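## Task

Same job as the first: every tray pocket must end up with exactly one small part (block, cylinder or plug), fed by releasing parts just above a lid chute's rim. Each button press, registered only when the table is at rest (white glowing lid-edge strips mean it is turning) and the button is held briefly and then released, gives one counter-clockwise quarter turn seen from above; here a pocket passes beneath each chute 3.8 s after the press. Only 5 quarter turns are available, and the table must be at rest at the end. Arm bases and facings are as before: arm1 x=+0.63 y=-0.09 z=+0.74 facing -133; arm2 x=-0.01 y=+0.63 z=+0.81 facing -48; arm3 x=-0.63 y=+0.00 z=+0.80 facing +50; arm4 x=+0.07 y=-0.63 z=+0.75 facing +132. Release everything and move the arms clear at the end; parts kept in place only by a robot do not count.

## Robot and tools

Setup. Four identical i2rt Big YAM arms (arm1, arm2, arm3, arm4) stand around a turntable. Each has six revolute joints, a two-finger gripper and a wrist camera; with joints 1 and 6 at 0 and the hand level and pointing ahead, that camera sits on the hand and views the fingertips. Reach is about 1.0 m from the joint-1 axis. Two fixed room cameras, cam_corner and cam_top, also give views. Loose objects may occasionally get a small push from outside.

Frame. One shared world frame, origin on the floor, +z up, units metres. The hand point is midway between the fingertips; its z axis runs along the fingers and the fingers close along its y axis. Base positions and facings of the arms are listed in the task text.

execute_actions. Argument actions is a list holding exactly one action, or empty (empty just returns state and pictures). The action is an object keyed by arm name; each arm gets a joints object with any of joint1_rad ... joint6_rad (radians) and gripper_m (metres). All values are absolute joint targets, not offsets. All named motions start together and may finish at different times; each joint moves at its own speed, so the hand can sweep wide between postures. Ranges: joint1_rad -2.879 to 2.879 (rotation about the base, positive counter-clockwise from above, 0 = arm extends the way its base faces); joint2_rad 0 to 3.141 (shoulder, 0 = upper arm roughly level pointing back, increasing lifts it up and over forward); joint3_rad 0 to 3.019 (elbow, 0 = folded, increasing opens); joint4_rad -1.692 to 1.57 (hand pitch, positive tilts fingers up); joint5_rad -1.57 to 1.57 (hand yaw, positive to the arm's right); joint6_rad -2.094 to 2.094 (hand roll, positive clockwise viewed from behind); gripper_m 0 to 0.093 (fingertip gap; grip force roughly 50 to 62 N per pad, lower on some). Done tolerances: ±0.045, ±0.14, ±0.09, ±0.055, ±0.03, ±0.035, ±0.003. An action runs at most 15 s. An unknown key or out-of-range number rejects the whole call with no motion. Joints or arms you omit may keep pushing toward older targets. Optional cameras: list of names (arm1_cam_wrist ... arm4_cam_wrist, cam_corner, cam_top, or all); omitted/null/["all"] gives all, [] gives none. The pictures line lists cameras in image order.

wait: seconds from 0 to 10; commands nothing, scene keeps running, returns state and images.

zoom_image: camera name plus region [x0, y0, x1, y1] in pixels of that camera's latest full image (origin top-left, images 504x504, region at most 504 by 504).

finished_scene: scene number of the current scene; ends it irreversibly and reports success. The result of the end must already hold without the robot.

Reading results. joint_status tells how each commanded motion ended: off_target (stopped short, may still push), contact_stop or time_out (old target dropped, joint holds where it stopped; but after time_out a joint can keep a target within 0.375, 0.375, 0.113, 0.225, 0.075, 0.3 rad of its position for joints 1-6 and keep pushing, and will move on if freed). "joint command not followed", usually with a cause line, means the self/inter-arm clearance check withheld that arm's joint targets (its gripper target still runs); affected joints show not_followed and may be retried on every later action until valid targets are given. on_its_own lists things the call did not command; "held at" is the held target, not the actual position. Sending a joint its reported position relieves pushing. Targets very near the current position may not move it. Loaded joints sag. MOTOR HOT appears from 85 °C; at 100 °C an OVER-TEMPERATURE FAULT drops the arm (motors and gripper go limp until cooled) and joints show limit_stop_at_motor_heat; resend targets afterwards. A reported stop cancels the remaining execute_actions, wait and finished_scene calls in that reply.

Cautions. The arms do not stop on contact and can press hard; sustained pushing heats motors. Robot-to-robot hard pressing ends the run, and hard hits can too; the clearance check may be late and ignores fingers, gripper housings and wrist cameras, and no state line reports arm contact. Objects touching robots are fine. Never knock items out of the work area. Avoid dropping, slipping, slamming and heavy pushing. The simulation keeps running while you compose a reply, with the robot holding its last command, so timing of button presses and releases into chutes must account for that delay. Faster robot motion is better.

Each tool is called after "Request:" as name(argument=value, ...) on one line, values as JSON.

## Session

Request:
execute_actions(actions=[])

Scene clock: 0.00 s.
Motor temperatures (°C, as the motors report them): arm1=[32 34 47 36 34 35] | arm2=[34 34 46 35 32 33] | arm3=[32 37 43 35 33 32] | arm4=[34 36 45 36 32 34]
arm1.joint_positions: joint1_rad=+0.172 joint2_rad=+0.435 joint3_rad=+1.449 joint4_rad=-1.532 joint5_rad=+0.010 joint6_rad=-0.014 gripper_m=+0.094
arm1.joint_status: not commanded
arm1.hand: x=+0.5544 y=-0.1824 z=+1.2946 quat_wxyz=(-0.241, -0.759, -0.413, +0.442) (m; scene frame)
arm2.joint_positions: joint1_rad=-0.637 joint2_rad=+0.453 joint3_rad=+1.452 joint4_rad=-1.551 joint5_rad=-0.002 joint6_rad=+0.014 gripper_m=+0.094
arm2.joint_status: not commanded
arm2.hand: x=+0.0032 y=+0.5062 z=+1.3642 quat_wxyz=(-0.363, -0.588, -0.644, +0.328) (m; scene frame)
arm3.joint_positions: joint1_rad=+0.637 joint2_rad=+0.448 joint3_rad=+1.469 joint4_rad=-1.544 joint5_rad=+0.012 joint6_rad=-0.002 gripper_m=+0.095
arm3.joint_status: not commanded
arm3.hand: x=-0.6134 y=+0.1195 z=+1.3632 quat_wxyz=(-0.367, +0.589, -0.632, -0.346) (m; scene frame)
arm4.joint_positions: joint1_rad=-0.445 joint2_rad=+0.440 joint3_rad=+1.468 joint4_rad=-1.539 joint5_rad=-0.007 joint6_rad=+0.009 gripper_m=+0.094
arm4.joint_status: not commanded
arm4.hand: x=+0.0395 y=-0.5147 z=+1.3118 quat_wxyz=(-0.296, +0.692, -0.516, -0.409) (m; scene frame)
pictures: arm1_cam_wrist, arm2_cam_wrist, arm3_cam_wrist, arm4_cam_wrist, cam_corner, cam_top
Images, in order (width x height): arm1_cam_wrist 504x504, arm2_cam_wrist 504x504, arm3_cam_wrist 504x504, arm4_cam_wrist 504x504, cam_corner 504x504, cam_top 504x504.

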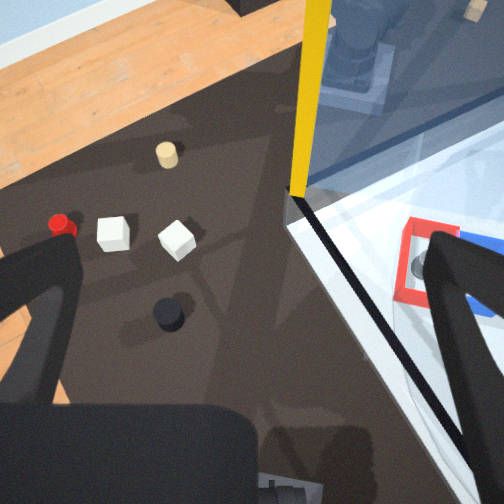

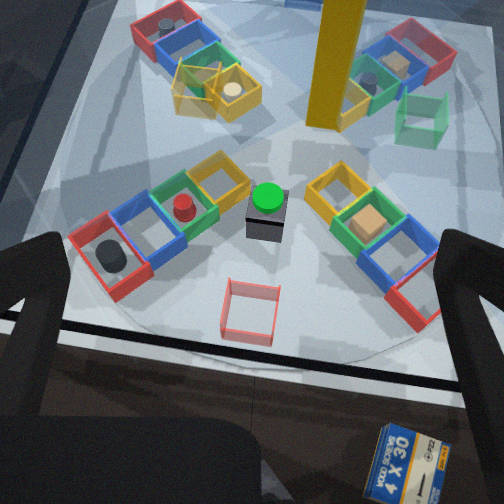

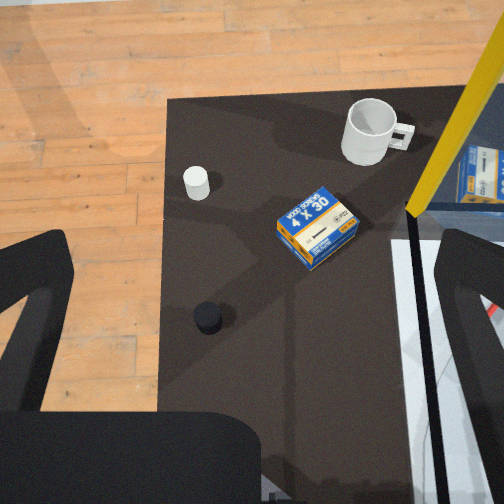

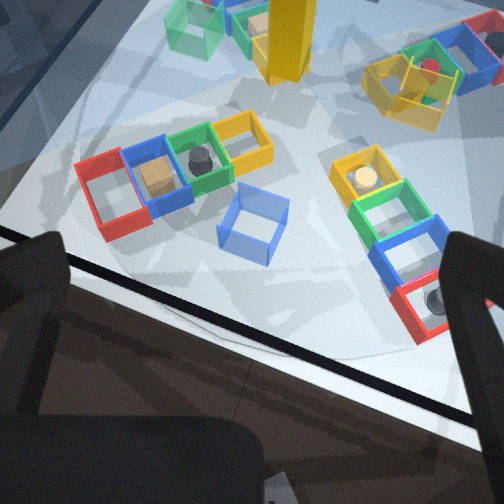

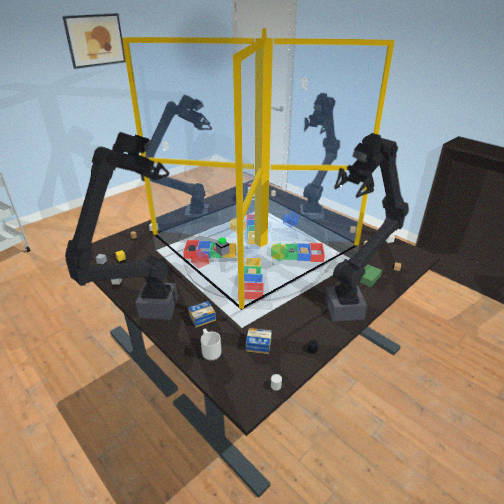

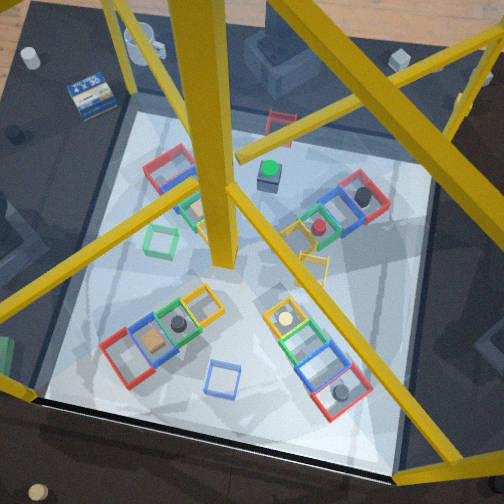

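Request:
zoom_image(camera="cam_top", region=[90, 90, 410, 430])

Request:
zoom_image(camera="cam_corner", region=[60, 190, 460, 410])

Region (90, 90, 410, 430) of cam_top's 504x504 image, scaled by 1.482, with more detail than that image has; it fills the left 474 columns of this view, and the rest is white.

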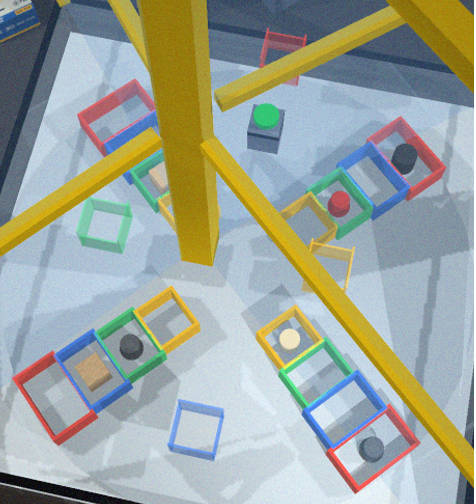

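Region (60, 190, 460, 410) of cam_corner's 504x504 image, scaled by 1.260, with more detail than that image has; it fills the top 277 rows of this view, and the rest is white.

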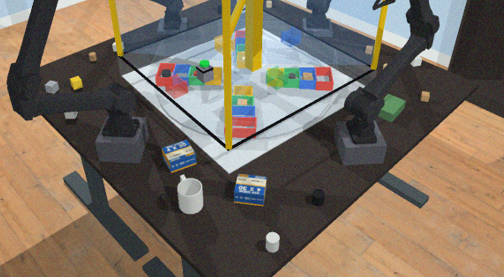

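Request:
execute_actions(actions=[])

Scene clock: 49.90 s.
Motor temperatures (°C, as the motors report them): arm1=[32 35 48 36 34 35] | arm2=[34 34 48 35 32 33] | arm3=[32 37 44 36 33 32] | arm4=[34 36 47 36 32 34]
arm1.joint_positions: joint1_rad=+0.172 joint2_rad=+0.435 joint3_rad=+1.449 joint4_rad=-1.532 joint5_rad=+0.010 joint6_rad=-0.014 gripper_m=+0.094
arm1.joint_status: not commanded
arm1.hand: x=+0.5544 y=-0.1824 z=+1.2946 quat_wxyz=(-0.241, -0.759, -0.413, +0.442) (m; scene frame)
arm2.joint_positions: joint1_rad=-0.637 joint2_rad=+0.453 joint3_rad=+1.452 joint4_rad=-1.551 joint5_rad=-0.002 joint6_rad=+0.014 gripper_m=+0.094
arm2.joint_status: not commanded
arm2.hand: x=+0.0032 y=+0.5062 z=+1.3642 quat_wxyz=(-0.363, -0.588, -0.644, +0.328) (m; scene frame)
arm3.joint_positions: joint1_rad=+0.637 joint2_rad=+0.448 joint3_rad=+1.469 joint4_rad=-1.544 joint5_rad=+0.012 joint6_rad=-0.002 gripper_m=+0.095
arm3.joint_status: not commanded
arm3.hand: x=-0.6134 y=+0.1195 z=+1.3632 quat_wxyz=(-0.367, +0.589, -0.632, -0.346) (m; scene frame)
arm4.joint_positions: joint1_rad=-0.445 joint2_rad=+0.440 joint3_rad=+1.468 joint4_rad=-1.539 joint5_rad=-0.007 joint6_rad=+0.009 gripper_m=+0.094
arm4.joint_status: not commanded
arm4.hand: x=+0.0395 y=-0.5147 z=+1.3118 quat_wxyz=(-0.296, +0.692, -0.516, -0.409) (m; scene frame)
pictures: arm1_cam_wrist, arm2_cam_wrist, arm3_cam_wrist, arm4_cam_wrist, cam_corner, cam_top
Images, in order (width x height): arm1_cam_wrist 504x504, arm2_cam_wrist 504x504, arm3_cam_wrist 504x504, arm4_cam_wrist 504x504, cam_corner 504x504, cam_top 504x504.

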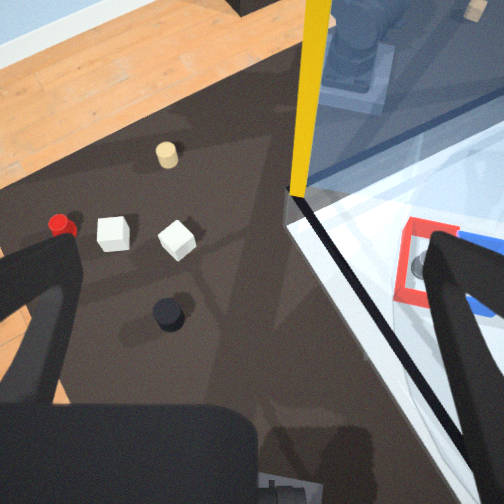

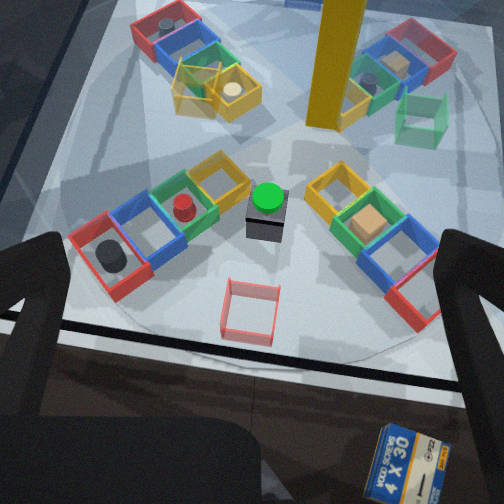

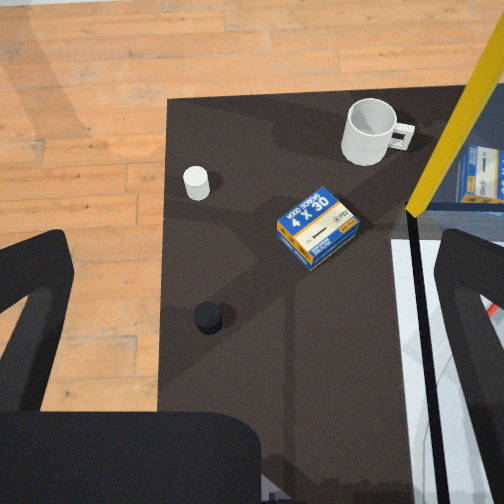

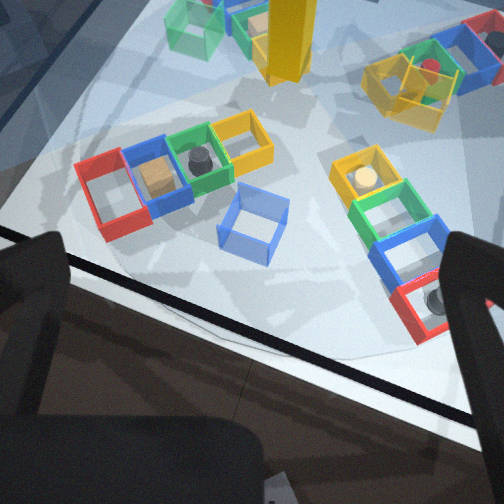

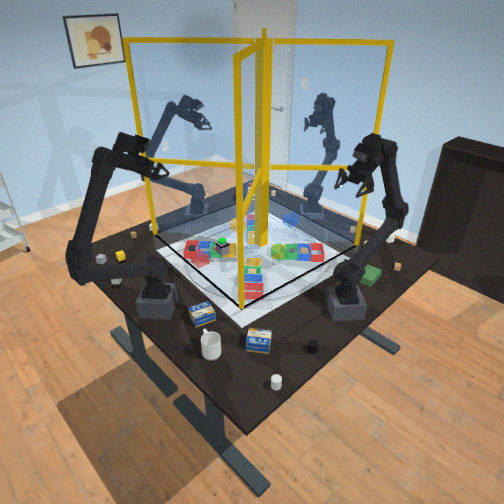

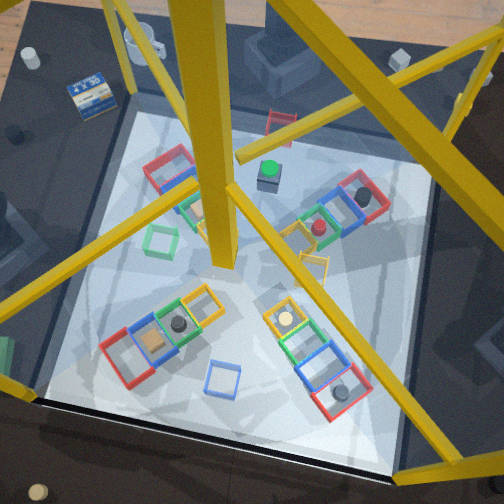

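Request:
zoom_image(camera="cam_top", region=[110, 100, 410, 300])

Request:
zoom_image(camera="cam_corner", region=[60, 180, 440, 400])

Region (110, 100, 410, 300) of cam_top's 504x504 image, scaled by 1.680, with more detail than that image has.

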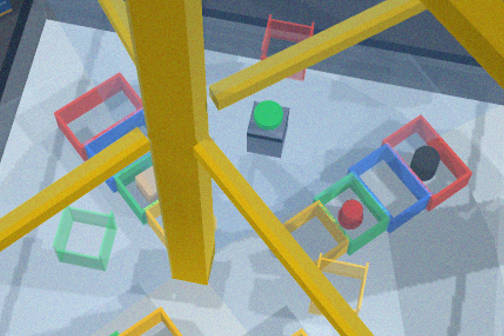

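Region (60, 180, 440, 400) of cam_corner's 504x504 image, scaled by 1.326, with more detail than that image has; it fills the top 292 rows of this view, and the rest is white.

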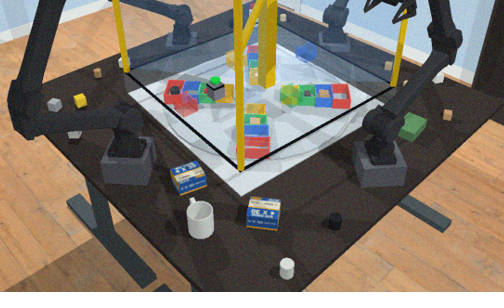

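Request:
execute_actions(actions=[{"arm1":{"joints":{"joint1_rad":-2.45}},"arm2":{"joints":{"joint1_rad":-2.2}},"arm3":{"joints":{"joint1_rad":-2.2}},"arm4":{"joints":{"joint1_rad":-1.9}}}], cameras=[])

Request:
execute_actions(actions=[{"arm1":{"joints":{"joint2_rad":1.156,"joint3_rad":1.24,"joint4_rad":-1.05}},"arm2":{"joints":{"joint2_rad":1.156,"joint3_rad":1.24,"joint4_rad":-1.05}},"arm3":{"joints":{"joint2_rad":1.156,"joint3_rad":1.24,"joint4_rad":-1.05}},"arm4":{"joints":{"joint2_rad":1.156,"joint3_rad":1.24,"joint4_rad":-1.05}}}])

Scene clock: 86.33 s.
Motor temperatures (°C, as the motors report them): arm1=[32 35 48 36 34 35] | arm2=[34 34 48 35 32 33] | arm3=[32 37 44 36 33 32] | arm4=[34 36 46 36 32 34]
arm1.joint_positions: joint1_rad=-2.445 joint2_rad=+0.435 joint3_rad=+1.449 joint4_rad=-1.532 joint5_rad=+0.010 joint6_rad=-0.014 gripper_m=+0.094
arm1.joint_status: all done
arm1.hand: x=+0.6304 y=+0.0416 z=+1.2934 quat_wxyz=(+0.370, -0.603, +0.622, +0.334) (m; scene frame)
arm2.joint_positions: joint1_rad=-2.195 joint2_rad=+0.453 joint3_rad=+1.452 joint4_rad=-1.551 joint5_rad=-0.002 joint6_rad=+0.014 gripper_m=+0.094
arm2.joint_status: all done
arm2.hand: x=-0.1356 y=+0.6186 z=+1.3647 quat_wxyz=(-0.034, -0.870, -0.042, +0.490) (m; scene frame)
arm3.joint_positions: joint1_rad=-2.194 joint2_rad=+0.448 joint3_rad=+1.469 joint4_rad=-1.544 joint5_rad=+0.011 joint6_rad=-0.002 gripper_m=+0.095
arm3.joint_status: all done
arm3.hand: x=-0.5948 y=-0.1218 z=+1.3604 quat_wxyz=(-0.385, -0.532, -0.687, +0.311) (m; scene frame)
arm4.joint_positions: joint1_rad=-1.889 joint2_rad=+0.440 joint3_rad=+1.468 joint4_rad=-1.539 joint5_rad=-0.007 joint6_rad=+0.009 gripper_m=+0.094
arm4.joint_status: all done
arm4.hand: x=+0.1841 y=-0.5794 z=+1.3119 quat_wxyz=(-0.493, +0.179, -0.844, -0.110) (m; scene frame)
pictures: none
No camera images: the call's "cameras" was empty. Leave "cameras" out to get every camera's image.

Scene clock: 87.93 s.
Motor temperatures (°C, as the motors report them): arm1=[32 35 48 36 34 35] | arm2=[34 34 48 35 32 33] | arm3=[32 37 44 36 33 32] | arm4=[34 36 47 36 32 34]
arm1.joint_positions: joint1_rad=-2.445 joint2_rad=+1.160 joint3_rad=+1.242 joint4_rad=-1.071 joint5_rad=+0.010 joint6_rad=-0.014 gripper_m=+0.094
arm1.joint_status: all done
arm1.hand: x=+0.6489 y=+0.3651 z=+1.0667 quat_wxyz=(+0.213, -0.667, +0.689, +0.185) (m; scene frame)
arm2.joint_positions: joint1_rad=-2.195 joint2_rad=+1.161 joint3_rad=+1.228 joint4_rad=-1.067 joint5_rad=-0.002 joint6_rad=+0.014 gripper_m=+0.094
arm2.joint_status: all done
arm2.hand: x=-0.4553 y=+0.5818 z=+1.1415 quat_wxyz=(-0.021, -0.957, -0.047, +0.285) (m; scene frame)
arm3.joint_positions: joint1_rad=-2.194 joint2_rad=+1.168 joint3_rad=+1.226 joint4_rad=-1.073 joint5_rad=+0.011 joint6_rad=-0.002 gripper_m=+0.095
arm3.joint_status: all done
arm3.hand: x=-0.5169 y=-0.4333 z=+1.1159 quat_wxyz=(-0.205, -0.590, -0.762, +0.172) (m; scene frame)
arm4.joint_positions: joint1_rad=-1.914 joint2_rad=+1.172 joint3_rad=+1.231 joint4_rad=-1.066 joint5_rad=-0.004 joint6_rad=-0.006 gripper_m=+0.094
arm4.joint_status: all done
arm4.hand: x=+0.4902 y=-0.4554 z=+1.0717 quat_wxyz=(-0.272, +0.193, -0.941, -0.055) (m; scene frame)
pictures: arm1_cam_wrist, arm2_cam_wrist, arm3_cam_wrist, arm4_cam_wrist, cam_corner, cam_top
Images, in order (width x height): arm1_cam_wrist 504x504, arm2_cam_wrist 504x504, arm3_cam_wrist 504x504, arm4_cam_wrist 504x504, cam_corner 504x504, cam_top 504x504.

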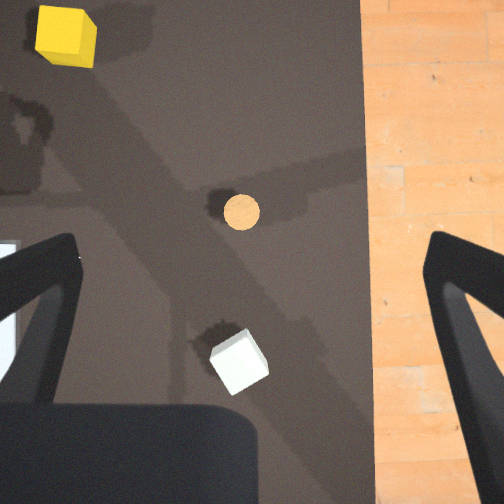

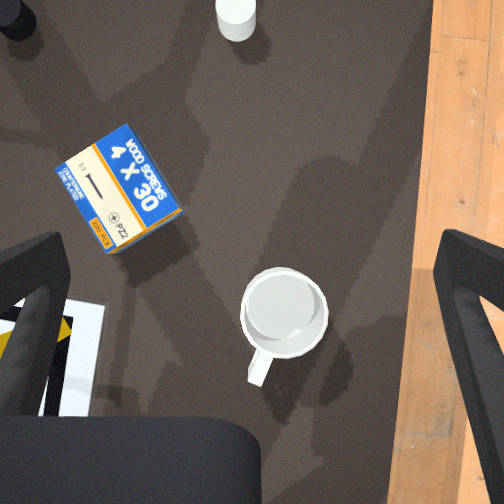

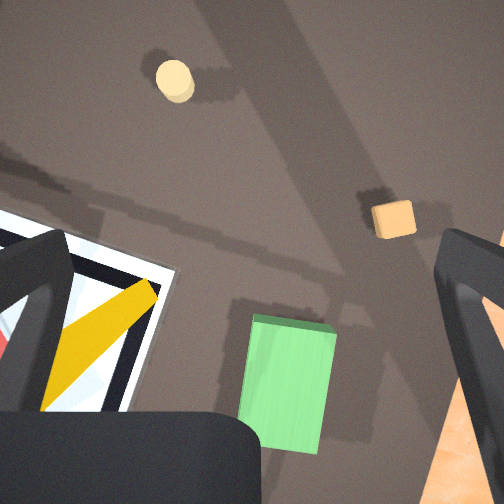

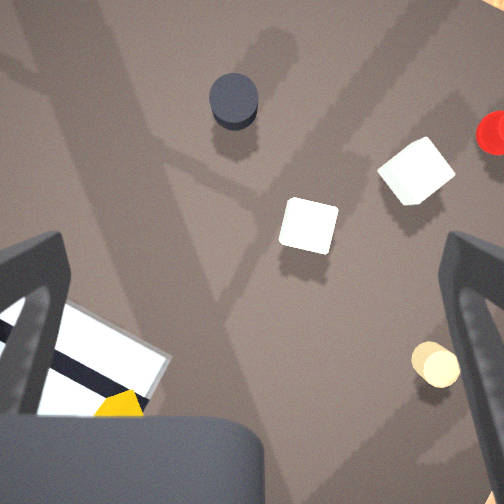

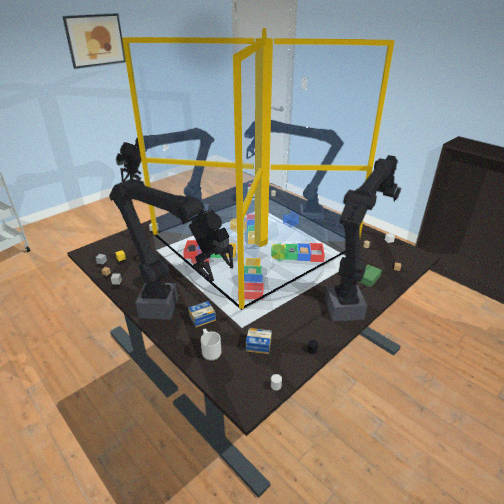

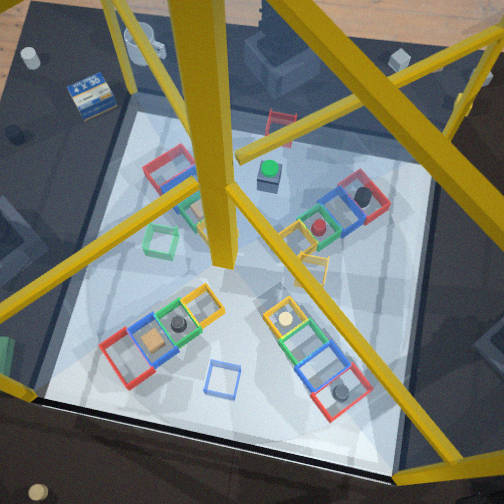

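Request:
zoom_image(camera="arm4_cam_wrist", region=[180, 50, 504, 420])

Request:
zoom_image(camera="cam_corner", region=[60, 210, 200, 310])

Region (180, 50, 504, 420) of arm4_cam_wrist's 504x504 image, scaled by 1.362, with more detail than that image has; it fills the left 441 columns of this view, and the rest is white.

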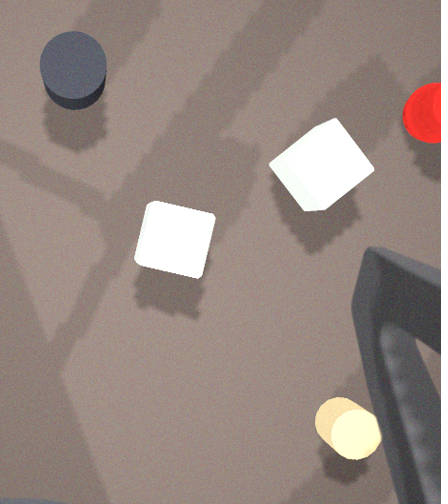

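Region (60, 210, 200, 310) of cam_corner's 504x504 image, scaled by 3.600, with more detail than that image has; it fills the top 360 rows of this view, and the rest is white.

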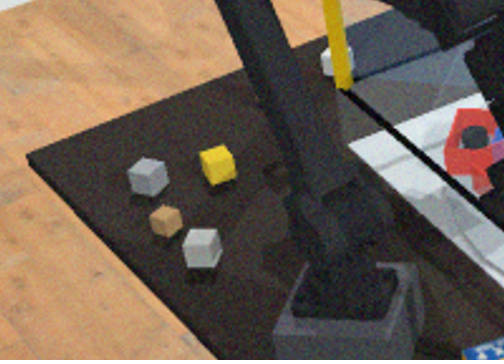

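Request:
execute_actions(actions=[{"arm1":{"joints":{"joint1_rad":-2.428,"joint2_rad":1.44,"joint3_rad":0.788,"joint4_rad":-0.30}},"arm2":{"joints":{"joint1_rad":-2.176,"joint2_rad":1.95,"joint3_rad":1.40,"joint4_rad":-0.365}},"arm3":{"joints":{"joint2_rad":0.8,"joint3_rad":0.85}},"arm4":{"joints":{"joint1_rad":-2.339,"joint2_rad":1.2,"joint3_rad":0.529,"joint4_rad":-0.28}}}], cameras=["arm1_cam_wrist","arm2_cam_wrist","arm4_cam_wrist"])

Request:
execute_actions(actions=[{"arm3":{"joints":{"joint1_rad":0.838}}}], cameras=[])

Request:
execute_actions(actions=[{"arm3":{"joints":{"joint2_rad":1.165,"joint3_rad":0.315,"joint4_rad":-0.10}}}], cameras=["arm3_cam_wrist"])

Scene clock: 149.57 s.
Motor temperatures (°C, as the motors report them): arm1=[32 35 50 36 34 35] | arm2=[34 35 53 35 32 33] | arm3=[32 37 47 36 33 32] | arm4=[34 36 49 36 32 34]
arm1.joint_positions: joint1_rad=-2.436 joint2_rad=+1.443 joint3_rad=+0.787 joint4_rad=-0.321 joint5_rad=+0.010 joint6_rad=-0.014 gripper_m=+0.094
arm1.joint_status: all done
arm1.hand: x=+0.6494 y=+0.3952 z=+0.8137 quat_wxyz=(+0.216, -0.669, +0.685, +0.190) (m; scene frame)
arm2.joint_positions: joint1_rad=-2.182 joint2_rad=+1.949 joint3_rad=+1.381 joint4_rad=-0.380 joint5_rad=-0.002 joint6_rad=+0.014 gripper_m=+0.094
arm2.joint_status: all done
arm2.hand: x=-0.6979 y=+0.5439 z=+0.8722 quat_wxyz=(-0.024, -0.949, -0.053, +0.309) (m; scene frame)
arm3.joint_positions: joint1_rad=-2.194 joint2_rad=+0.792 joint3_rad=+0.849 joint4_rad=-1.064 joint5_rad=+0.011 joint6_rad=-0.002 gripper_m=+0.095
arm3.joint_status: all done
arm3.hand: x=-0.5501 y=-0.3069 z=+1.0609 quat_wxyz=(-0.208, -0.589, -0.761, +0.175) (m; scene frame)
arm4.joint_positions: joint1_rad=-2.337 joint2_rad=+1.201 joint3_rad=+0.531 joint4_rad=-0.299 joint5_rad=-0.007 joint6_rad=-0.004 gripper_m=+0.094
arm4.joint_status: all done
arm4.hand: x=+0.4619 y=-0.6392 z=+0.8202 quat_wxyz=(-0.297, -0.009, -0.955, +0.002) (m; scene frame)
pictures: arm1_cam_wrist, arm2_cam_wrist, arm4_cam_wrist
Images, in order (width x height): arm1_cam_wrist 504x504, arm2_cam_wrist 504x504, arm4_cam_wrist 504x504.

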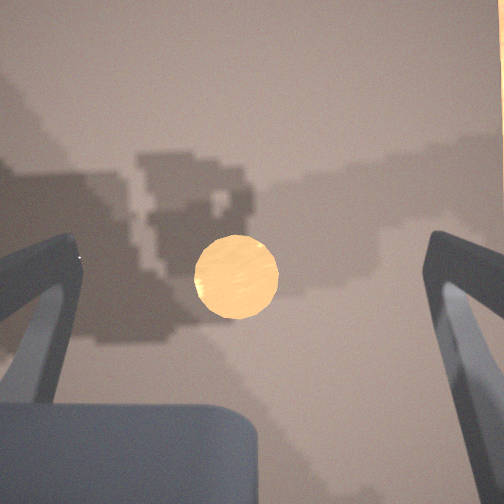

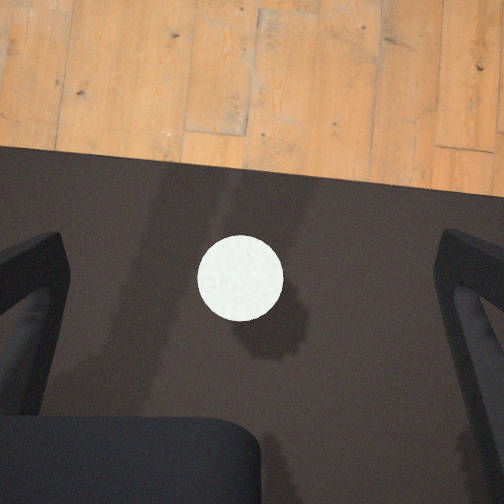

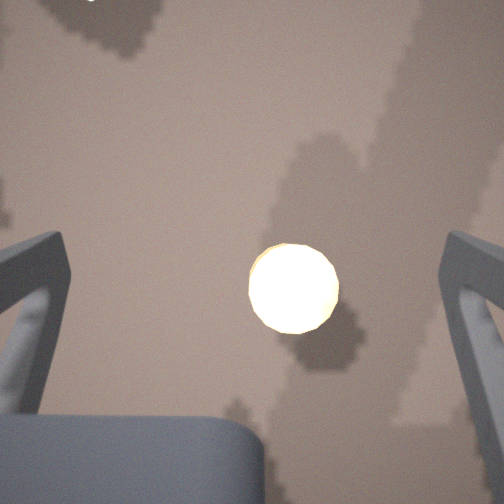

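Scene clock: 152.07 s.
Motor temperatures (°C, as the motors report them): arm1=[32 35 50 36 34 35] | arm2=[34 35 53 35 32 33] | arm3=[32 37 47 36 33 32] | arm4=[34 36 49 36 32 34]
arm1.joint_positions: joint1_rad=-2.436 joint2_rad=+1.443 joint3_rad=+0.787 joint4_rad=-0.321 joint5_rad=+0.010 joint6_rad=-0.014 gripper_m=+0.094
arm1.joint_status: not commanded
arm1.hand: x=+0.6494 y=+0.3952 z=+0.8137 quat_wxyz=(+0.216, -0.669, +0.685, +0.190) (m; scene frame)
arm2.joint_positions: joint1_rad=-2.182 joint2_rad=+1.949 joint3_rad=+1.381 joint4_rad=-0.380 joint5_rad=-0.002 joint6_rad=+0.014 gripper_m=+0.094
arm2.joint_status: not commanded
arm2.hand: x=-0.6979 y=+0.5439 z=+0.8722 quat_wxyz=(-0.024, -0.949, -0.053, +0.309) (m; scene frame)
arm3.joint_positions: joint1_rad=+0.835 joint2_rad=+0.792 joint3_rad=+0.849 joint4_rad=-1.064 joint5_rad=+0.011 joint6_rad=-0.002 gripper_m=+0.095
arm3.joint_status: all done
arm3.hand: x=-0.6685 y=+0.3146 z=+1.0690 quat_wxyz=(-0.187, +0.722, -0.630, -0.214) (m; scene frame)
arm4.joint_positions: joint1_rad=-2.337 joint2_rad=+1.201 joint3_rad=+0.531 joint4_rad=-0.299 joint5_rad=-0.007 joint6_rad=-0.004 gripper_m=+0.094
arm4.joint_status: not commanded
arm4.hand: x=+0.4619 y=-0.6392 z=+0.8202 quat_wxyz=(-0.297, -0.009, -0.955, +0.002) (m; scene frame)
pictures: none
No camera images: the call's "cameras" was empty. Leave "cameras" out to get every camera's image.

Scene clock: 153.57 s.
Motor temperatures (°C, as the motors report them): arm1=[32 35 49 36 34 35] | arm2=[34 36 53 35 32 33] | arm3=[32 37 47 36 33 32] | arm4=[34 36 48 36 32 34]
arm1.joint_positions: joint1_rad=-2.436 joint2_rad=+1.443 joint3_rad=+0.787 joint4_rad=-0.321 joint5_rad=+0.010 joint6_rad=-0.014 gripper_m=+0.094
arm1.joint_status: not commanded
arm1.hand: x=+0.6494 y=+0.3952 z=+0.8137 quat_wxyz=(+0.216, -0.669, +0.685, +0.190) (m; scene frame)
arm2.joint_positions: joint1_rad=-2.182 joint2_rad=+1.949 joint3_rad=+1.381 joint4_rad=-0.380 joint5_rad=-0.002 joint6_rad=+0.014 gripper_m=+0.094
arm2.joint_status: not commanded
arm2.hand: x=-0.6979 y=+0.5439 z=+0.8722 quat_wxyz=(-0.024, -0.949, -0.053, +0.309) (m; scene frame)
arm3.joint_positions: joint1_rad=+0.835 joint2_rad=+1.176 joint3_rad=+0.312 joint4_rad=-0.124 joint5_rad=+0.011 joint6_rad=-0.002 gripper_m=+0.095
arm3.joint_status: all done
arm3.hand: x=-0.6724 y=+0.3228 z=+0.8180 quat_wxyz=(-0.193, +0.720, -0.629, -0.221) (m; scene frame)
arm4.joint_positions: joint1_rad=-2.337 joint2_rad=+1.201 joint3_rad=+0.531 joint4_rad=-0.299 joint5_rad=-0.007 joint6_rad=-0.004 gripper_m=+0.094
arm4.joint_status: not commanded
arm4.hand: x=+0.4619 y=-0.6392 z=+0.8202 quat_wxyz=(-0.297, -0.009, -0.955, +0.002) (m; scene frame)
pictures: arm3_cam_wrist
Images, in order (width x height): arm3_cam_wrist 504x504.

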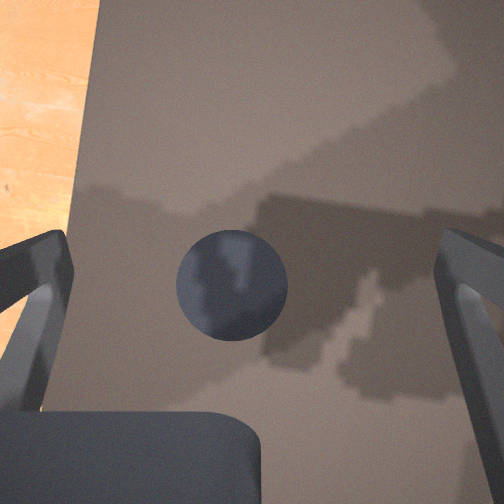

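Request:
execute_actions(actions=[{"arm1":{"joints":{"joint1_rad":-2.42,"joint2_rad":1.566,"joint3_rad":0.675,"joint4_rad":-0.065}},"arm2":{"joints":{"joint1_rad":-2.17,"joint2_rad":2.122,"joint3_rad":1.285,"joint4_rad":-0.118}},"arm3":{"joints":{"joint1_rad":0.862,"joint2_rad":1.53,"joint3_rad":0.206,"joint4_rad":0.37}},"arm4":{"joints":{"joint1_rad":-2.385,"joint2_rad":1.391,"joint3_rad":0.402,"joint4_rad":0.034}}}], cameras=["arm1_cam_wrist","arm2_cam_wrist","arm3_cam_wrist","arm4_cam_wrist"])

Scene clock: 180.03 s.
Motor temperatures (°C, as the motors report them): arm1=[32 36 48 36 34 35] | arm2=[34 38 52 35 32 33] | arm3=[32 37 45 36 33 32] | arm4=[34 36 47 36 32 34]
arm1.joint_positions: joint1_rad=-2.427 joint2_rad=+1.567 joint3_rad=+0.676 joint4_rad=-0.086 joint5_rad=+0.010 joint6_rad=-0.014 gripper_m=+0.094
arm1.joint_status: all done
arm1.hand: x=+0.6459 y=+0.3792 z=+0.7441 quat_wxyz=(+0.215, -0.672, +0.682, +0.191) (m; scene frame)
arm2.joint_positions: joint1_rad=-2.177 joint2_rad=+2.121 joint3_rad=+1.267 joint4_rad=-0.133 joint5_rad=-0.002 joint6_rad=+0.014 gripper_m=+0.094
arm2.joint_status: all done
arm2.hand: x=-0.6726 y=+0.5433 z=+0.7444 quat_wxyz=(-0.024, -0.955, -0.055, +0.291) (m; scene frame)
arm3.joint_positions: joint1_rad=+0.854 joint2_rad=+1.523 joint3_rad=+0.200 joint4_rad=+0.346 joint5_rad=+0.011 joint6_rad=-0.002 gripper_m=+0.095
arm3.joint_status: all done
arm3.hand: x=-0.6765 y=+0.3032 z=+0.7450 quat_wxyz=(-0.194, +0.725, -0.621, -0.227) (m; scene frame)
arm4.joint_positions: joint1_rad=-2.377 joint2_rad=+1.391 joint3_rad=+0.398 joint4_rad=+0.015 joint5_rad=-0.011 joint6_rad=-0.001 gripper_m=+0.094
arm4.joint_status: all done
arm4.hand: x=+0.4409 y=-0.6528 z=+0.7429 quat_wxyz=(-0.292, -0.029, -0.956, +0.005) (m; scene frame)
pictures: arm1_cam_wrist, arm2_cam_wrist, arm3_cam_wrist, arm4_cam_wrist
Images, in order (width x height): arm1_cam_wrist 504x504, arm2_cam_wrist 504x504, arm3_cam_wrist 504x504, arm4_cam_wrist 504x504.

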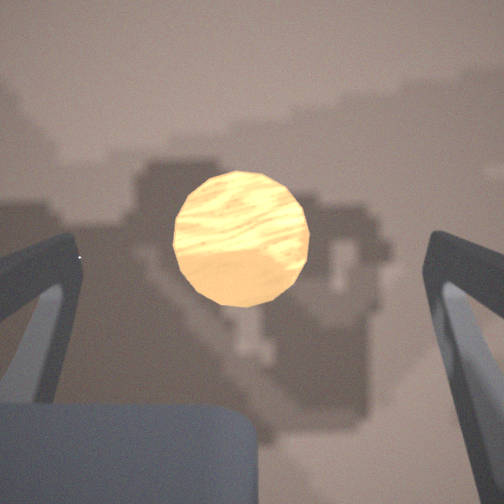

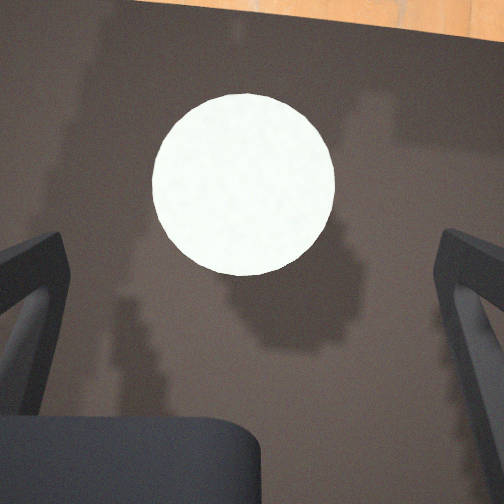

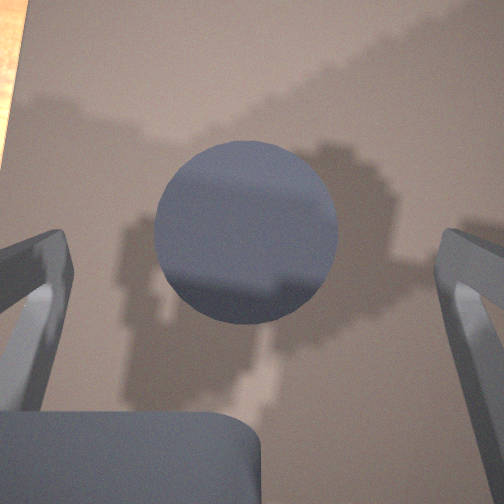

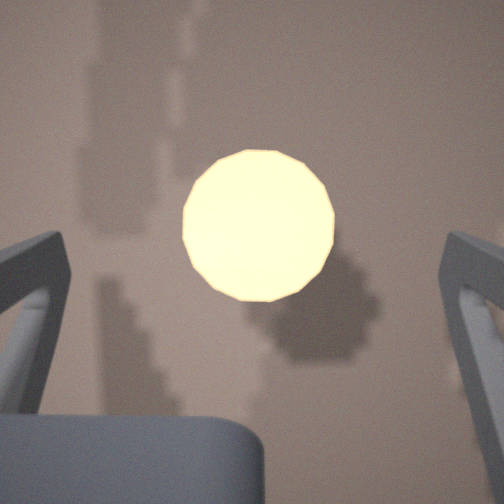

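Request:
execute_actions(actions=[{"arm1":{"joints":{"gripper_m":0.015}},"arm2":{"joints":{"joint2_rad":2.139,"joint3_rad":1.322}},"arm3":{"joints":{"gripper_m":0.015}},"arm4":{"joints":{"gripper_m":0.015}}}], cameras=["arm2_cam_wrist"])

Scene clock: 191.13 s.
Motor temperatures (°C, as the motors report them): arm1=[32 36 48 36 34 35] | arm2=[34 39 52 35 32 33] | arm3=[32 37 44 36 33 32] | arm4=[34 36 46 36 32 34]
arm1.joint_positions: joint1_rad=-2.427 joint2_rad=+1.567 joint3_rad=+0.676 joint4_rad=-0.086 joint5_rad=+0.010 joint6_rad=-0.014 gripper_m=+0.030
arm1.joint_status: gripper_m off_target (ended at +0.030, target +0.015)
arm1.hand: x=+0.6459 y=+0.3793 z=+0.7442 quat_wxyz=(+0.215, -0.672, +0.682, +0.191) (m; scene frame)
arm2.joint_positions: joint1_rad=-2.177 joint2_rad=+2.121 joint3_rad=+1.289 joint4_rad=-0.133 joint5_rad=-0.002 joint6_rad=+0.014 gripper_m=+0.094
arm2.joint_status: all done
arm2.hand: x=-0.6833 y=+0.5419 z=+0.7528 quat_wxyz=(-0.025, -0.952, -0.055, +0.301) (m; scene frame)
arm3.joint_positions: joint1_rad=+0.855 joint2_rad=+1.523 joint3_rad=+0.200 joint4_rad=+0.346 joint5_rad=+0.010 joint6_rad=-0.002 gripper_m=+0.035
arm3.joint_status: gripper_m off_target (ended at +0.035, target +0.015)
arm3.hand: x=-0.6767 y=+0.3032 z=+0.7450 quat_wxyz=(-0.194, +0.725, -0.620, -0.227) (m; scene frame)
arm4.joint_positions: joint1_rad=-2.377 joint2_rad=+1.391 joint3_rad=+0.398 joint4_rad=+0.015 joint5_rad=-0.011 joint6_rad=-0.001 gripper_m=+0.029
arm4.joint_status: gripper_m off_target (ended at +0.029, target +0.015)
arm4.hand: x=+0.4409 y=-0.6528 z=+0.7429 quat_wxyz=(-0.292, -0.029, -0.956, +0.005) (m; scene frame)
pictures: arm2_cam_wrist
Images, in order (width x height): arm2_cam_wrist 504x504.

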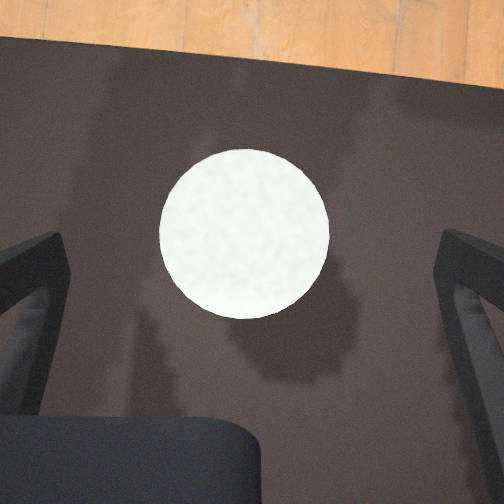

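Request:
execute_actions(actions=[{"arm2":{"joints":{"gripper_m":0.015}},"arm1":{"joints":{"joint2_rad":0.9,"joint3_rad":0.8,"joint4_rad":-0.9}},"arm3":{"joints":{"joint2_rad":0.9,"joint3_rad":0.8,"joint4_rad":-0.9}},"arm4":{"joints":{"joint2_rad":0.9,"joint3_rad":0.8,"joint4_rad":-0.9}}}], cameras=[])

Request:
execute_actions(actions=[{"arm2":{"joints":{"joint2_rad":1.5,"joint4_rad":-0.6}}}], cameras=["cam_corner","arm2_cam_wrist"])

Scene clock: 199.80 s.
Motor temperatures (°C, as the motors report them): arm1=[32 36 48 36 34 35] | arm2=[34 39 52 35 32 33] | arm3=[32 37 44 36 33 32] | arm4=[34 36 46 36 32 34]
arm1.joint_positions: joint1_rad=-2.427 joint2_rad=+0.896 joint3_rad=+0.768 joint4_rad=-0.883 joint5_rad=+0.010 joint6_rad=-0.014 gripper_m=+0.030
arm1.joint_status: all done
arm1.hand: x=+0.6396 y=+0.2634 z=+0.9484 quat_wxyz=(+0.204, -0.675, +0.685, +0.180) (m; scene frame)
arm2.joint_positions: joint1_rad=-2.177 joint2_rad=+2.121 joint3_rad=+1.289 joint4_rad=-0.133 joint5_rad=-0.002 joint6_rad=+0.014 gripper_m=+0.037
arm2.joint_status: gripper_m off_target (ended at +0.037, target +0.015)
arm2.hand: x=-0.6833 y=+0.5419 z=+0.7528 quat_wxyz=(-0.025, -0.952, -0.055, +0.301) (m; scene frame)
arm3.joint_positions: joint1_rad=+0.855 joint2_rad=+0.896 joint3_rad=+0.768 joint4_rad=-0.887 joint5_rad=+0.010 joint6_rad=-0.002 gripper_m=+0.035
arm3.joint_status: all done
arm3.hand: x=-0.6803 y=+0.3440 z=+1.0188 quat_wxyz=(-0.182, +0.730, -0.624, -0.213) (m; scene frame)
arm4.joint_positions: joint1_rad=-2.377 joint2_rad=+0.894 joint3_rad=+0.777 joint4_rad=-0.892 joint5_rad=-0.011 joint6_rad=-0.001 gripper_m=+0.029
arm4.joint_status: all done
arm4.hand: x=+0.4222 y=-0.6512 z=+0.9674 quat_wxyz=(-0.277, -0.030, -0.960, +0.005) (m; scene frame)
pictures: none
No camera images: the call's "cameras" was empty. Leave "cameras" out to get every camera's image.

Scene clock: 201.33 s.
Motor temperatures (°C, as the motors report them): arm1=[32 36 48 36 34 35] | arm2=[34 39 52 35 32 33] | arm3=[32 37 44 36 33 32] | arm4=[34 36 46 36 32 34]
arm1.joint_positions: joint1_rad=-2.427 joint2_rad=+0.896 joint3_rad=+0.768 joint4_rad=-0.883 joint5_rad=+0.010 joint6_rad=-0.014 gripper_m=+0.030
arm1.joint_status: not commanded
arm1.hand: x=+0.6396 y=+0.2634 z=+0.9484 quat_wxyz=(+0.204, -0.675, +0.685, +0.180) (m; scene frame)
arm2.joint_positions: joint1_rad=-2.177 joint2_rad=+1.497 joint3_rad=+1.308 joint4_rad=-0.590 joint5_rad=-0.002 joint6_rad=+0.014 gripper_m=+0.037
arm2.joint_status: all done
arm2.hand: x=-0.6180 y=+0.5518 z=+1.0878 quat_wxyz=(-0.031, -0.920, -0.053, +0.388) (m; scene frame)
arm3.joint_positions: joint1_rad=+0.855 joint2_rad=+0.896 joint3_rad=+0.768 joint4_rad=-0.887 joint5_rad=+0.010 joint6_rad=-0.002 gripper_m=+0.035
arm3.joint_status: not commanded
arm3.hand: x=-0.6803 y=+0.3440 z=+1.0188 quat_wxyz=(-0.182, +0.730, -0.624, -0.213) (m; scene frame)
arm4.joint_positions: joint1_rad=-2.377 joint2_rad=+0.894 joint3_rad=+0.777 joint4_rad=-0.892 joint5_rad=-0.011 joint6_rad=-0.001 gripper_m=+0.029
arm4.joint_status: not commanded
arm4.hand: x=+0.4222 y=-0.6512 z=+0.9674 quat_wxyz=(-0.277, -0.030, -0.960, +0.005) (m; scene frame)
pictures: arm2_cam_wrist, cam_corner
Images, in order (width x height): arm2_cam_wrist 504x504, cam_corner 504x504.

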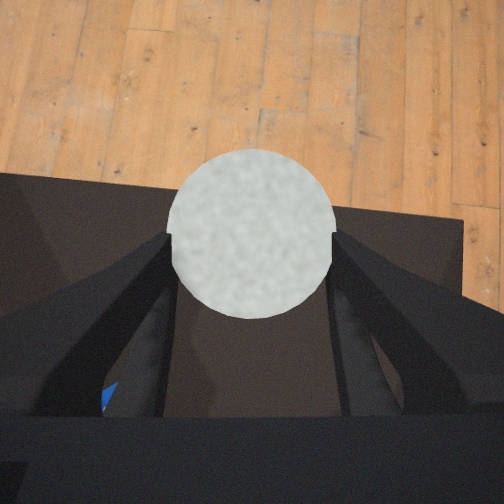

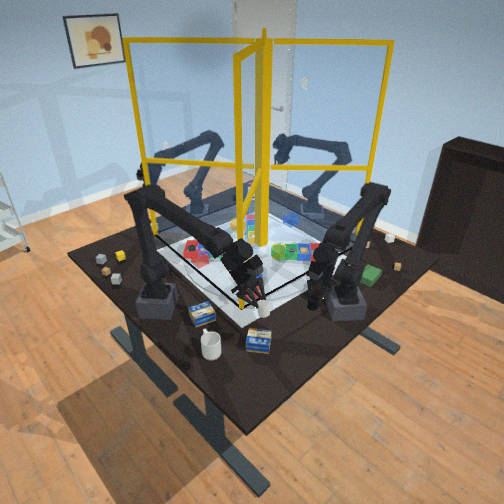

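Request:
execute_actions(actions=[{"arm1":{"joints":{"joint1_rad":-0.82,"joint2_rad":1.08,"joint3_rad":1.23,"joint4_rad":-1.1}},"arm2":{"joints":{"joint2_rad":0.817,"joint3_rad":0.92,"joint4_rad":-1.07}},"arm3":{"joints":{"joint1_rad":-0.86,"joint2_rad":0.848,"joint3_rad":0.98,"joint4_rad":-1.08}},"arm4":{"joints":{"joint1_rad":-0.73,"joint2_rad":0.684,"joint3_rad":0.95,"joint4_rad":-1.215}}}], cameras=[])

Request:
execute_actions(actions=[{"arm2":{"joints":{"joint1_rad":-0.73}}}])

Scene clock: 223.00 s.
Motor temperatures (°C, as the motors report them): arm1=[32 35 52 36 34 35] | arm2=[34 37 53 35 32 33] | arm3=[32 37 47 36 33 32] | arm4=[34 35 50 36 32 34]
arm1.joint_positions: joint1_rad=-0.819 joint2_rad=+1.089 joint3_rad=+1.196 joint4_rad=-1.083 joint5_rad=+0.009 joint6_rad=-0.014 gripper_m=+0.030
arm1.joint_status: all done
arm1.hand: x=+0.2013 y=-0.0843 z=+1.0696 quat_wxyz=(+0.000, -0.958, -0.008, +0.287) (m; scene frame)
arm2.joint_positions: joint1_rad=-2.177 joint2_rad=+0.811 joint3_rad=+0.921 joint4_rad=-1.058 joint5_rad=-0.002 joint6_rad=+0.014 gripper_m=+0.037
arm2.joint_status: all done
arm2.hand: x=-0.3418 y=+0.5882 z=+1.1111 quat_wxyz=(-0.025, -0.949, -0.055, +0.309) (m; scene frame)
arm3.joint_positions: joint1_rad=-0.857 joint2_rad=+0.854 joint3_rad=+0.935 joint4_rad=-1.067 joint5_rad=+0.013 joint6_rad=-0.002 gripper_m=+0.035
arm3.joint_status: all done
arm3.hand: x=-0.2858 y=+0.0038 z=+1.0859 quat_wxyz=(-0.283, +0.007, -0.959, -0.001) (m; scene frame)
arm4.joint_positions: joint1_rad=-0.739 joint2_rad=+0.681 joint3_rad=+0.912 joint4_rad=-1.207 joint5_rad=-0.008 joint6_rad=-0.001 gripper_m=+0.029
arm4.joint_status: all done
arm4.hand: x=+0.0740 y=-0.3495 z=+1.0568 quat_wxyz=(-0.204, +0.677, -0.675, -0.209) (m; scene frame)
pictures: none
No camera images: the call's "cameras" was empty. Leave "cameras" out to get every camera's image.

Scene clock: 224.70 s.
Motor temperatures (°C, as the motors report them): arm1=[32 35 52 36 34 35] | arm2=[34 37 53 35 32 33] | arm3=[32 37 48 36 33 32] | arm4=[34 35 50 36 32 34]
arm1.joint_positions: joint1_rad=-0.819 joint2_rad=+1.089 joint3_rad=+1.196 joint4_rad=-1.083 joint5_rad=+0.009 joint6_rad=-0.014 gripper_m=+0.030
arm1.joint_status: not commanded
arm1.hand: x=+0.2013 y=-0.0843 z=+1.0696 quat_wxyz=(+0.000, -0.958, -0.008, +0.287) (m; scene frame)
arm2.joint_positions: joint1_rad=-0.732 joint2_rad=+0.814 joint3_rad=+0.921 joint4_rad=-1.058 joint5_rad=-0.003 joint6_rad=+0.014 gripper_m=+0.037
arm2.joint_status: all done
arm2.hand: x=-0.0098 y=+0.2976 z=+1.1091 quat_wxyz=(-0.218, -0.675, -0.671, +0.217) (m; scene frame)
arm3.joint_positions: joint1_rad=-0.857 joint2_rad=+0.854 joint3_rad=+0.935 joint4_rad=-1.067 joint5_rad=+0.013 joint6_rad=-0.002 gripper_m=+0.035
arm3.joint_status: not commanded
arm3.hand: x=-0.2858 y=+0.0038 z=+1.0859 quat_wxyz=(-0.283, +0.007, -0.959, -0.001) (m; scene frame)
arm4.joint_positions: joint1_rad=-0.739 joint2_rad=+0.681 joint3_rad=+0.912 joint4_rad=-1.207 joint5_rad=-0.008 joint6_rad=-0.001 gripper_m=+0.029
arm4.joint_status: not commanded
arm4.hand: x=+0.0740 y=-0.3495 z=+1.0568 quat_wxyz=(-0.204, +0.677, -0.675, -0.209) (m; scene frame)
pictures: arm1_cam_wrist, arm2_cam_wrist, arm3_cam_wrist, arm4_cam_wrist, cam_corner, cam_top
Images, in order (width x height): arm1_cam_wrist 504x504, arm2_cam_wrist 504x504, arm3_cam_wrist 504x504, arm4_cam_wrist 504x504, cam_corner 504x504, cam_top 504x504.

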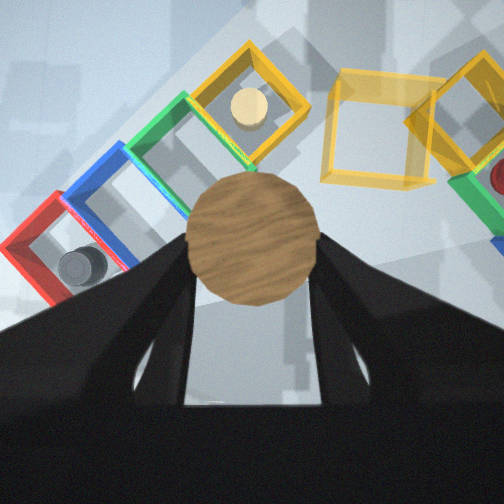

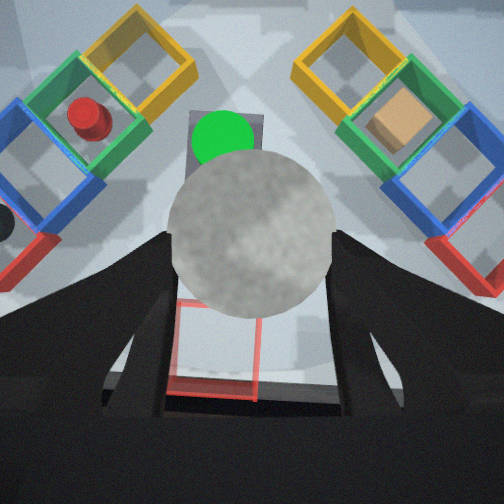

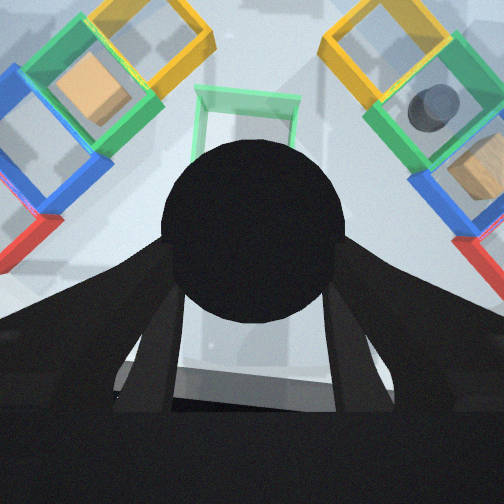

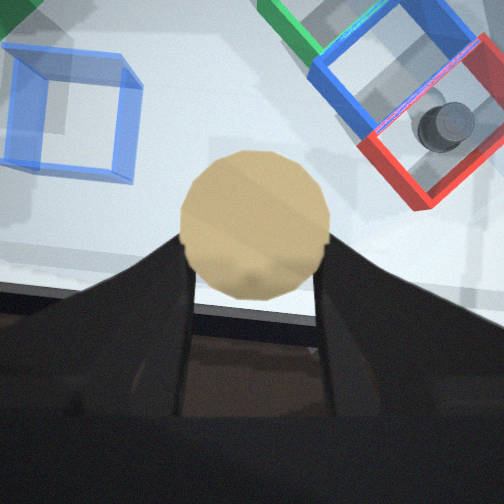

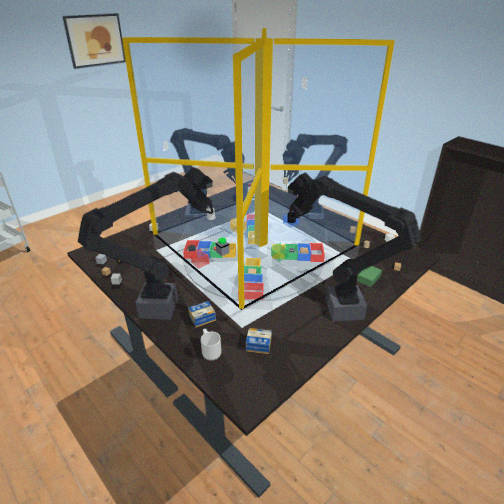

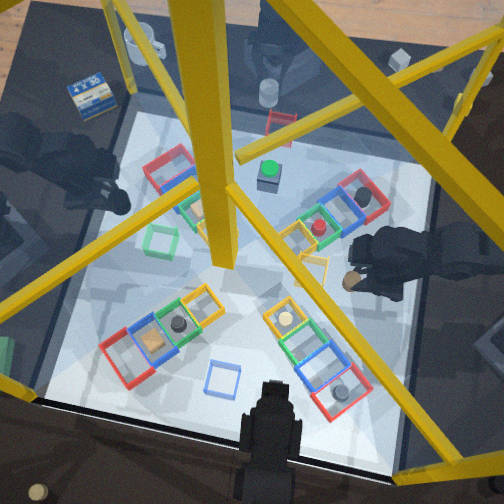

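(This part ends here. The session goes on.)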